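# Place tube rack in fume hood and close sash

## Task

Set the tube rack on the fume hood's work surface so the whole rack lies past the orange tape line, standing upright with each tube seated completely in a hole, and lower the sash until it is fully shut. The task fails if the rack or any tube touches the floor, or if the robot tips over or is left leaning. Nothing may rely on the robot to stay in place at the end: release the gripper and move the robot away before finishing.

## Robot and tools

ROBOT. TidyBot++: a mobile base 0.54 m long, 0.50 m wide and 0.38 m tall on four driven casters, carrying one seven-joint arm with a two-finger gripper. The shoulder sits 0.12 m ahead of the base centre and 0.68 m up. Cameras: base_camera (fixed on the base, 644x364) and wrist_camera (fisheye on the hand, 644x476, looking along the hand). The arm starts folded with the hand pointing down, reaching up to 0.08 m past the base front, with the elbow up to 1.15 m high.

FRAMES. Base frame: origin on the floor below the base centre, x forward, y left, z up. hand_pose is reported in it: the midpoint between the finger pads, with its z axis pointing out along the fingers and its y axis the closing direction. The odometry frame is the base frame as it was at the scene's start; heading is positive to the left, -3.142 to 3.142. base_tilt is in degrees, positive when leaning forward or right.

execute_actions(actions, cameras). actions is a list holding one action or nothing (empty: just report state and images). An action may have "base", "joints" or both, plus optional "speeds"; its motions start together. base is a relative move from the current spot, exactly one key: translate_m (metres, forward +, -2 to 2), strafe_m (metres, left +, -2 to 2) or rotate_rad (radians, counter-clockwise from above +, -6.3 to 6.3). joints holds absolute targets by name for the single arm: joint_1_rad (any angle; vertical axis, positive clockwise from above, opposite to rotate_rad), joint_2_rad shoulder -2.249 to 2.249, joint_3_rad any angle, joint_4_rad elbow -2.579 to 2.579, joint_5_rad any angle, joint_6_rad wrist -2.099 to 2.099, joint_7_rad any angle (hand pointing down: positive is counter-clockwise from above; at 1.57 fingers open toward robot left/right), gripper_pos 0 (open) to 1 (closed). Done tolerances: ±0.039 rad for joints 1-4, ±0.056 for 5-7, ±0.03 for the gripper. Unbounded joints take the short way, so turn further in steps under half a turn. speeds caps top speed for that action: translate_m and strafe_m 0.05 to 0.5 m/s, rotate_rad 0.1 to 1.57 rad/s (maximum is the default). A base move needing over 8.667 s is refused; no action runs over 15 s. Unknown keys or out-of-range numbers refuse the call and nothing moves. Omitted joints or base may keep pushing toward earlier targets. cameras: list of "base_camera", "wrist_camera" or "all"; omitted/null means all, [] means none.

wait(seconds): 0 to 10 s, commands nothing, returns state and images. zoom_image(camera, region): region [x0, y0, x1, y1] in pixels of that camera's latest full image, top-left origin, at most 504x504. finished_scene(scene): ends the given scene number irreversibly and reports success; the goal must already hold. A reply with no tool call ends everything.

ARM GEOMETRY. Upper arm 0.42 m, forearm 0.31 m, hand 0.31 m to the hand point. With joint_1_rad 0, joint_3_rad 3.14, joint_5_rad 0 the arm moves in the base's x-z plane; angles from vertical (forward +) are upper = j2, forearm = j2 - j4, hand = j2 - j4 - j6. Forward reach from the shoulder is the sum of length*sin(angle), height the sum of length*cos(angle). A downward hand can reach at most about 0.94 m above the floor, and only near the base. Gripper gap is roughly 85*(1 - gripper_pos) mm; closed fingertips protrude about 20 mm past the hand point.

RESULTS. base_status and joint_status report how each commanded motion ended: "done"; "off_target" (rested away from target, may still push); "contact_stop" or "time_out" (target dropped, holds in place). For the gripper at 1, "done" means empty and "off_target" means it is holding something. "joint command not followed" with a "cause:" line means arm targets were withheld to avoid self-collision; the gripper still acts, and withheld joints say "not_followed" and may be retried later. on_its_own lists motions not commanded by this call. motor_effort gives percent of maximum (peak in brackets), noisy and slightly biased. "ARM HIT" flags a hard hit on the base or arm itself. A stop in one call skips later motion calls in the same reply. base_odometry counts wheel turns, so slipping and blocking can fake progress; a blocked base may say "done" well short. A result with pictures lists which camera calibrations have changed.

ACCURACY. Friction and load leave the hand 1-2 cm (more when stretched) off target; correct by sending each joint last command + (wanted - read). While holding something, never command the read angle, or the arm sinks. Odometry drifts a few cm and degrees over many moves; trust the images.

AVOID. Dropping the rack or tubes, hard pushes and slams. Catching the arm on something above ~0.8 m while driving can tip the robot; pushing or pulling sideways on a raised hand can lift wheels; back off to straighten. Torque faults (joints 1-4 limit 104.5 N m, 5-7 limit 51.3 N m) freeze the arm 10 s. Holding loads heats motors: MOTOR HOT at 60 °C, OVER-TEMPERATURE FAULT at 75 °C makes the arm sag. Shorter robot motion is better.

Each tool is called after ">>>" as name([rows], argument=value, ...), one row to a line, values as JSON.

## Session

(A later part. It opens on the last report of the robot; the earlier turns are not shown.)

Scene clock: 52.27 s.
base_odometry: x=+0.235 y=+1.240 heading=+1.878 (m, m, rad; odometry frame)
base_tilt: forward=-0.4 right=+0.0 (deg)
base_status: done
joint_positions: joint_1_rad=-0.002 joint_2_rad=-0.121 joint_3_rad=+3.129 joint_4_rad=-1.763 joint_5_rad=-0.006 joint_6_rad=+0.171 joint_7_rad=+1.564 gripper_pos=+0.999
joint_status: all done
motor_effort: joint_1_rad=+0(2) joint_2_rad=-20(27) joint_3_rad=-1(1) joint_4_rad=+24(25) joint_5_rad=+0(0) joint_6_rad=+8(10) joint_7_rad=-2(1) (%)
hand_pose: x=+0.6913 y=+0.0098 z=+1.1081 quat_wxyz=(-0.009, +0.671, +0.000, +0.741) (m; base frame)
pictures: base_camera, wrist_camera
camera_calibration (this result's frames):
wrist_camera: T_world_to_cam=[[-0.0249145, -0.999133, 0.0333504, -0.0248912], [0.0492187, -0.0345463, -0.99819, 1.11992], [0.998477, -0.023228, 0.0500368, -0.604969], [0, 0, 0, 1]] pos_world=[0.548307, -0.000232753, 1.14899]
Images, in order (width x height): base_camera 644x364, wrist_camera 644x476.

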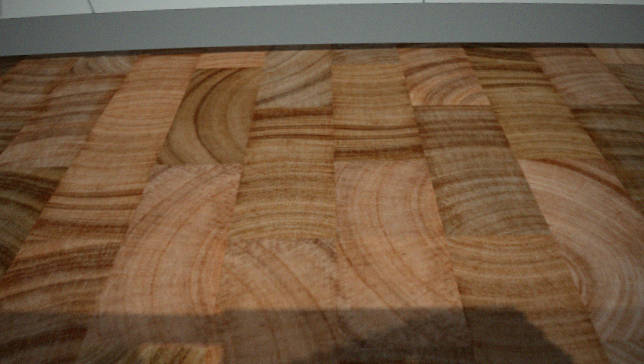

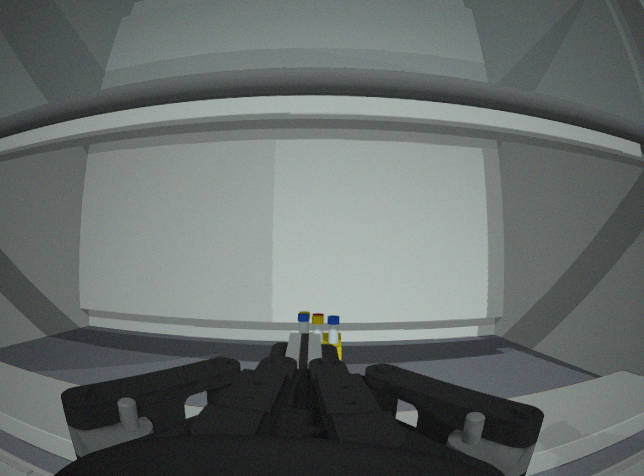

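>>> execute_actions([
  {"joints":{"joint_2_rad":0.07,"joint_4_rad":-0.46,"joint_6_rad":-1.10}},
], cameras=[])

>>> execute_actions([
  {"base":{"translate_m":0.10},"speeds":{"translate_m":0.2}},
], cameras=["wrist_camera"])

Scene clock: 55.03 s.
base_odometry: x=+0.235 y=+1.240 heading=+1.878 (m, m, rad; odometry frame)
base_tilt: forward=-0.4 right=+0.0 (deg)
base_status: not commanded
joint_positions: joint_1_rad=-0.002 joint_2_rad=+0.048 joint_3_rad=+3.129 joint_4_rad=-0.471 joint_5_rad=-0.006 joint_6_rad=-1.064 joint_7_rad=+1.564 gripper_pos=+0.999
joint_status: all done
motor_effort: joint_1_rad=+0(0) joint_2_rad=-17(22) joint_3_rad=-1(1) joint_4_rad=+15(24) joint_5_rad=+0(1) joint_6_rad=+8(10) joint_7_rad=-1(1) (%)
hand_pose: x=+0.6064 y=+0.0095 z=+1.3710 quat_wxyz=(-0.011, +0.712, +0.003, +0.703) (m; base frame)
pictures: none
No camera images: the call's "cameras" was empty. Leave "cameras" out to get every camera's image.

Scene clock: 56.27 s.
base_odometry: x=+0.205 y=+1.336 heading=+1.878 (m, m, rad; odometry frame)
base_tilt: forward=-0.4 right=+0.0 (deg)
base_status: done
joint_positions: joint_1_rad=-0.002 joint_2_rad=+0.074 joint_3_rad=+3.129 joint_4_rad=-0.469 joint_5_rad=-0.006 joint_6_rad=-1.065 joint_7_rad=+1.564 gripper_pos=+0.999
joint_status: not commanded
motor_effort: joint_1_rad=+1(1) joint_2_rad=-19(23) joint_3_rad=-1(2) joint_4_rad=+16(17) joint_5_rad=+0(0) joint_6_rad=+9(9) joint_7_rad=-2(1) (%)
hand_pose: x=+0.6235 y=+0.0095 z=+1.3591 quat_wxyz=(-0.011, +0.720, +0.003, +0.694) (m; base frame)
pictures: wrist_camera
camera_calibration (this result's frames):
wrist_camera: T_world_to_cam=[[-0.013739, -0.999153, 0.0387762, -0.0495105], [-0.0872483, -0.037434, -0.995483, 1.45519], [0.996092, -0.0170601, -0.0866601, -0.362585], [0, 0, 0, 1]] pos_world=[0.487452, -0.00118056, 1.41912]
Images, in order (width x height): wrist_camera 644x476.

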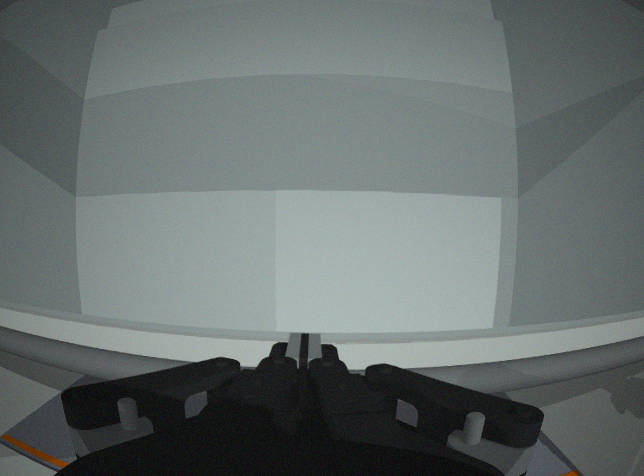

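>>> execute_actions([
  {"base":{"translate_m":0.097},"speeds":{"translate_m":0.15}},
], cameras=[])

>>> execute_actions([
  {"joints":{"joint_2_rad":0.0,"joint_4_rad":-0.70,"joint_6_rad":-1.0}},
], cameras=["wrist_camera"])

Scene clock: 57.80 s.
base_odometry: x=+0.175 y=+1.428 heading=+1.879 (m, m, rad; odometry frame)
base_tilt: forward=-0.4 right=+0.0 (deg)
base_status: done
joint_positions: joint_1_rad=-0.002 joint_2_rad=+0.074 joint_3_rad=+3.129 joint_4_rad=-0.468 joint_5_rad=-0.006 joint_6_rad=-1.065 joint_7_rad=+1.564 gripper_pos=+0.999
joint_status: not commanded
motor_effort: joint_1_rad=+1(0) joint_2_rad=-19(23) joint_3_rad=-1(2) joint_4_rad=+15(17) joint_5_rad=+0(0) joint_6_rad=+8(9) joint_7_rad=-1(1) (%)
hand_pose: x=+0.6228 y=+0.0095 z=+1.3596 quat_wxyz=(-0.011, +0.720, +0.003, +0.694) (m; base frame)
pictures: none
No camera images: the call's "cameras" was empty. Leave "cameras" out to get every camera's image.

Scene clock: 59.07 s.
base_odometry: x=+0.175 y=+1.428 heading=+1.879 (m, m, rad; odometry frame)
base_tilt: forward=-0.4 right=+0.0 (deg)
base_status: not commanded
joint_positions: joint_1_rad=-0.002 joint_2_rad=+0.006 joint_3_rad=+3.129 joint_4_rad=-0.657 joint_5_rad=-0.006 joint_6_rad=-0.990 joint_7_rad=+1.564 gripper_pos=+0.999
joint_status: joint_4_rad off_target (ended at -0.657, target -0.700); the others done
motor_effort: joint_1_rad=+0(1) joint_2_rad=-16(19) joint_3_rad=-1(1) joint_4_rad=+11(16) joint_5_rad=-1(1) joint_6_rad=+2(8) joint_7_rad=-1(2) (%)
hand_pose: x=+0.6247 y=+0.0101 z=+1.3250 quat_wxyz=(-0.010, +0.735, +0.003, +0.678) (m; base frame)
pictures: wrist_camera
camera_calibration (this result's frames):
wrist_camera: T_world_to_cam=[[-0.0121135, -0.999083, 0.0410743, -0.051699], [-0.131744, -0.0391245, -0.990511, 1.44263], [0.99121, -0.0174099, -0.131149, -0.304781], [0, 0, 0, 1]] pos_world=[0.491534, -0.00051546, 1.39109]
Images, in order (width x height): wrist_camera 644x476.

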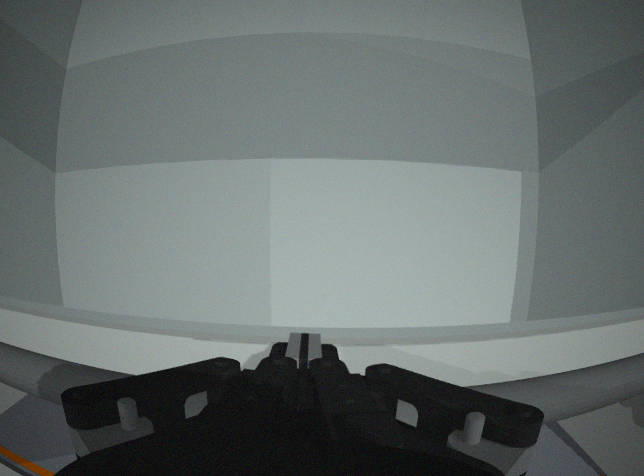

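Same as before. Follow the proven sequence.

>>> execute_actions([
  {"joints":{"joint_2_rad":-0.01,"joint_4_rad":-0.82,"joint_6_rad":-1.01}},
], cameras=[])

>>> execute_actions([
  {"joints":{"joint_2_rad":-0.08,"joint_4_rad":-1.075,"joint_6_rad":-0.86}},
], cameras=["wrist_camera"])

Scene clock: 60.53 s.
base_odometry: x=+0.175 y=+1.428 heading=+1.879 (m, m, rad; odometry frame)
base_tilt: forward=-0.4 right=+0.0 (deg)
base_status: not commanded
joint_positions: joint_1_rad=-0.002 joint_2_rad=-0.033 joint_3_rad=+3.129 joint_4_rad=-0.769 joint_5_rad=-0.006 joint_6_rad=-0.937 joint_7_rad=+1.565 gripper_pos=+0.999
joint_status: joint_4_rad off_target (ended at -0.769, target -0.820); joint_6_rad off_target (ended at -0.937, target -1.010); the others done
motor_effort: joint_1_rad=-1(2) joint_2_rad=-9(15) joint_3_rad=-3(4) joint_4_rad=+11(11) joint_5_rad=-2(2) joint_6_rad=+3(7) joint_7_rad=-2(1) (%)
hand_pose: x=+0.6257 y=+0.0103 z=+1.3036 quat_wxyz=(-0.009, +0.742, +0.004, +0.670) (m; base frame)
pictures: none
No camera images: the call's "cameras" was empty. Leave "cameras" out to get every camera's image.

Scene clock: 62.23 s.
base_odometry: x=+0.175 y=+1.428 heading=+1.879 (m, m, rad; odometry frame)
base_tilt: forward=-0.4 right=+0.0 (deg)
base_status: not commanded
joint_positions: joint_1_rad=-0.002 joint_2_rad=-0.110 joint_3_rad=+3.129 joint_4_rad=-1.040 joint_5_rad=-0.006 joint_6_rad=-0.803 joint_7_rad=+1.566 gripper_pos=+0.999
joint_status: joint_6_rad off_target (ended at -0.803, target -0.860); the others done
motor_effort: joint_1_rad=+0(2) joint_2_rad=-11(12) joint_3_rad=+0(6) joint_4_rad=+16(17) joint_5_rad=-1(3) joint_6_rad=+5(8) joint_7_rad=-1(2) (%)
hand_pose: x=+0.6318 y=+0.0110 z=+1.2375 quat_wxyz=(-0.009, +0.762, +0.004, +0.647) (m; base frame)
pictures: wrist_camera
camera_calibration (this result's frames):
wrist_camera: T_world_to_cam=[[-0.00888323, -0.998937, 0.0452348, -0.0543251], [-0.211265, -0.0423406, -0.976511, 1.38987], [0.977388, -0.0182311, -0.210664, -0.2161], [0, 0, 0, 1]] pos_world=[0.504362, 0.000640681, 1.31415]
Images, in order (width x height): wrist_camera 644x476.

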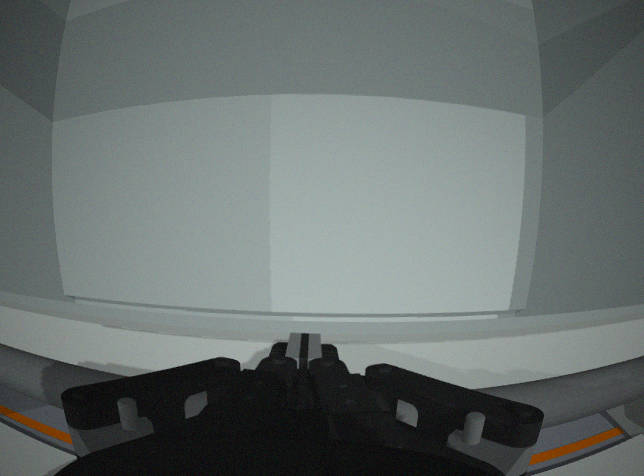

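>>> execute_actions([
  {"joints":{"joint_2_rad":-0.165,"joint_4_rad":-1.405,"joint_6_rad":-0.62}},
], cameras=[])

>>> execute_actions([
  {"joints":{"joint_2_rad":-0.215,"joint_4_rad":-1.70,"joint_6_rad":-0.38}},
], cameras=[])

>>> execute_actions([
  {"joints":{"joint_2_rad":-0.22,"joint_4_rad":-1.94,"joint_6_rad":-0.16}},
], cameras=["wrist_camera"])

Scene clock: 64.30 s.
base_odometry: x=+0.175 y=+1.428 heading=+1.879 (m, m, rad; odometry frame)
base_tilt: forward=-0.4 right=+0.0 (deg)
base_status: not commanded
joint_positions: joint_1_rad=-0.002 joint_2_rad=-0.194 joint_3_rad=+3.129 joint_4_rad=-1.368 joint_5_rad=-0.006 joint_6_rad=-0.559 joint_7_rad=+1.566 gripper_pos=+0.999
joint_status: joint_6_rad off_target (ended at -0.559, target -0.620); the others done
motor_effort: joint_1_rad=+1(3) joint_2_rad=-10(13) joint_3_rad=-1(2) joint_4_rad=+17(18) joint_5_rad=+0(1) joint_6_rad=+5(8) joint_7_rad=-1(1) (%)
hand_pose: x=+0.6348 y=+0.0110 z=+1.1658 quat_wxyz=(-0.008, +0.762, +0.003, +0.647) (m; base frame)
pictures: none
No camera images: the call's "cameras" was empty. Leave "cameras" out to get every camera's image.

Scene clock: 66.33 s.
base_odometry: x=+0.175 y=+1.428 heading=+1.879 (m, m, rad; odometry frame)
base_tilt: forward=-0.4 right=+0.0 (deg)
base_status: not commanded
joint_positions: joint_1_rad=-0.004 joint_2_rad=-0.242 joint_3_rad=+3.129 joint_4_rad=-1.661 joint_5_rad=-0.006 joint_6_rad=-0.315 joint_7_rad=+1.566 gripper_pos=+0.999
joint_status: joint_4_rad off_target (ended at -1.661, target -1.700); joint_6_rad off_target (ended at -0.315, target -0.380); the others done
motor_effort: joint_1_rad=+2(3) joint_2_rad=-12(13) joint_3_rad=+0(3) joint_4_rad=+18(18) joint_5_rad=+0(1) joint_6_rad=+4(7) joint_7_rad=-1(1) (%)
hand_pose: x=+0.6359 y=+0.0112 z=+1.0874 quat_wxyz=(-0.008, +0.762, +0.003, +0.647) (m; base frame)
pictures: none
No camera images: the call's "cameras" was empty. Leave "cameras" out to get every camera's image.

Scene clock: 68.37 s.
base_odometry: x=+0.175 y=+1.428 heading=+1.879 (m, m, rad; odometry frame)
base_tilt: forward=-0.4 right=+0.0 (deg)
base_status: not commanded
joint_positions: joint_1_rad=-0.005 joint_2_rad=-0.257 joint_3_rad=+3.129 joint_4_rad=-1.887 joint_5_rad=-0.006 joint_6_rad=-0.094 joint_7_rad=+1.566 gripper_pos=+0.999
joint_status: joint_4_rad off_target (ended at -1.887, target -1.940); joint_6_rad off_target (ended at -0.094, target -0.160); the others done
motor_effort: joint_1_rad=+1(3) joint_2_rad=-11(11) joint_3_rad=-1(3) joint_4_rad=+16(18) joint_5_rad=+0(1) joint_6_rad=+3(7) joint_7_rad=-2(1) (%)
hand_pose: x=+0.6333 y=+0.0113 z=+1.0228 quat_wxyz=(-0.008, +0.759, +0.003, +0.651) (m; base frame)
pictures: wrist_camera
camera_calibration (this result's frames):
wrist_camera: T_world_to_cam=[[-0.0109672, -0.998902, 0.0455526, -0.0432342], [-0.201733, -0.0424084, -0.978522, 1.17655], [0.979379, -0.0199211, -0.201046, -0.273857], [0, 0, 0, 1]] pos_world=[0.505084, 0.0012532, 1.09819]
Images, in order (width x height): wrist_camera 644x476.

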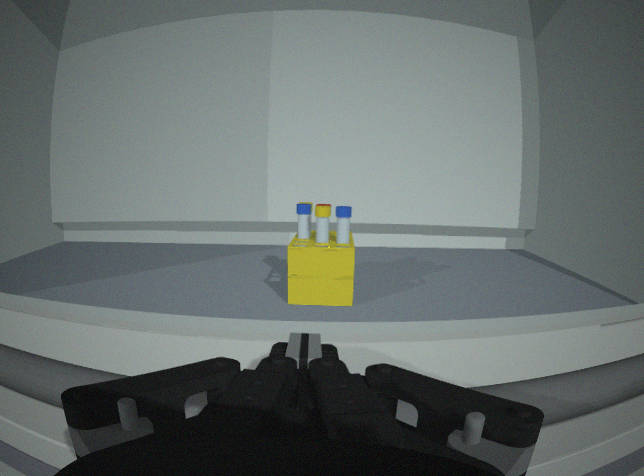

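>>> execute_actions([
  {"joints":{"joint_2_rad":-0.21,"joint_4_rad":-2.04,"joint_6_rad":-0.07}},
], cameras=[])

>>> execute_actions([
  {"joints":{"joint_2_rad":-0.195,"joint_4_rad":-2.11,"joint_6_rad":-0.02}},
], cameras=[])

Scene clock: 70.10 s.
base_odometry: x=+0.175 y=+1.428 heading=+1.879 (m, m, rad; odometry frame)
base_tilt: forward=-0.4 right=+0.0 (deg)
base_status: not commanded
joint_positions: joint_1_rad=-0.005 joint_2_rad=-0.258 joint_3_rad=+3.129 joint_4_rad=-1.957 joint_5_rad=-0.006 joint_6_rad=-0.018 joint_7_rad=+1.566 gripper_pos=+0.999
joint_status: joint_2_rad off_target (ended at -0.258, target -0.210); joint_4_rad off_target (ended at -1.957, target -2.040); the others done
motor_effort: joint_1_rad=+1(3) joint_2_rad=-7(11) joint_3_rad=-1(1) joint_4_rad=+9(16) joint_5_rad=+0(0) joint_6_rad=-2(4) joint_7_rad=-1(1) (%)
hand_pose: x=+0.6310 y=+0.0113 z=+1.0031 quat_wxyz=(-0.008, +0.757, +0.003, +0.654) (m; base frame)
pictures: none
No camera images: the call's "cameras" was empty. Leave "cameras" out to get every camera's image.

Scene clock: 70.90 s.
base_odometry: x=+0.175 y=+1.428 heading=+1.879 (m, m, rad; odometry frame)
base_tilt: forward=-0.4 right=+0.0 (deg)
base_status: not commanded
joint_positions: joint_1_rad=-0.006 joint_2_rad=-0.259 joint_3_rad=+3.129 joint_4_rad=-1.989 joint_5_rad=-0.006 joint_6_rad=+0.045 joint_7_rad=+1.566 gripper_pos=+0.999
joint_status: joint_2_rad off_target (ended at -0.259, target -0.195); joint_4_rad off_target (ended at -1.989, target -2.110); joint_6_rad off_target (ended at +0.045, target -0.020)
motor_effort: joint_1_rad=+3(2) joint_2_rad=-1(7) joint_3_rad=+1(2) joint_4_rad=+3(10) joint_5_rad=-1(0) joint_6_rad=-6(6) joint_7_rad=-1(2) (%)
hand_pose: x=+0.6308 y=+0.0113 z=+1.0028 quat_wxyz=(-0.008, +0.746, +0.003, +0.665) (m; base frame)
pictures: none
No camera images: the call's "cameras" was empty. Leave "cameras" out to get every camera's image.

>>> execute_actions([
  {"joints":{"joint_2_rad":-0.27,"joint_4_rad":-1.94,"joint_6_rad":0.08}},
], cameras=[])

>>> execute_actions([
  {"base":{"translate_m":-0.45}},
], cameras=["wrist_camera"])

Scene clock: 72.17 s.
base_odometry: x=+0.175 y=+1.428 heading=+1.879 (m, m, rad; odometry frame)
base_tilt: forward=-0.4 right=+0.0 (deg)
base_status: not commanded
joint_positions: joint_1_rad=-0.006 joint_2_rad=-0.259 joint_3_rad=+3.129 joint_4_rad=-1.954 joint_5_rad=-0.006 joint_6_rad=+0.046 joint_7_rad=+1.566 gripper_pos=+0.999
joint_status: all done
motor_effort: joint_1_rad=+1(2) joint_2_rad=-14(15) joint_3_rad=-1(1) joint_4_rad=+23(24) joint_5_rad=+0(0) joint_6_rad=+9(9) joint_7_rad=-1(2) (%)
hand_pose: x=+0.6334 y=+0.0114 z=+1.0247 quat_wxyz=(-0.008, +0.735, +0.003, +0.679) (m; base frame)
pictures: none
No camera images: the call's "cameras" was empty. Leave "cameras" out to get every camera's image.

Scene clock: 74.57 s.
base_odometry: x=+0.312 y=+1.000 heading=+1.879 (m, m, rad; odometry frame)
base_tilt: forward=-0.4 right=+0.0 (deg)
base_status: done
joint_positions: joint_1_rad=-0.006 joint_2_rad=-0.271 joint_3_rad=+3.129 joint_4_rad=-1.950 joint_5_rad=-0.006 joint_6_rad=+0.047 joint_7_rad=+1.566 gripper_pos=+0.999
joint_status: not commanded
motor_effort: joint_1_rad=+0(1) joint_2_rad=-14(19) joint_3_rad=-1(3) joint_4_rad=+23(24) joint_5_rad=+0(0) joint_6_rad=+8(9) joint_7_rad=-2(1) (%)
hand_pose: x=+0.6294 y=+0.0113 z=+1.0338 quat_wxyz=(-0.008, +0.729, +0.003, +0.685) (m; base frame)
pictures: wrist_camera
camera_calibration (this result's frames):
wrist_camera: T_world_to_cam=[[-0.0151038, -0.99896, 0.0430317, -0.0385754], [-0.111954, -0.0410764, -0.992864, 1.14486], [0.993599, -0.0198136, -0.111217, -0.369664], [0, 0, 0, 1]] pos_world=[0.494886, 0.00116707, 1.09724]
Images, in order (width x height): wrist_camera 644x476.

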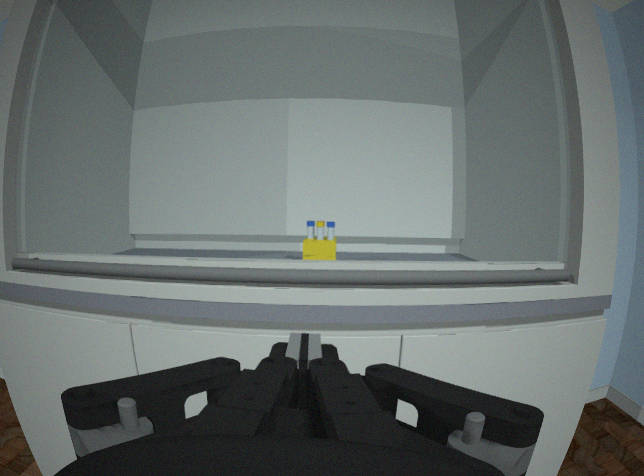

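>>> finished_scene(scene=2)

The scene is finished: the task was done.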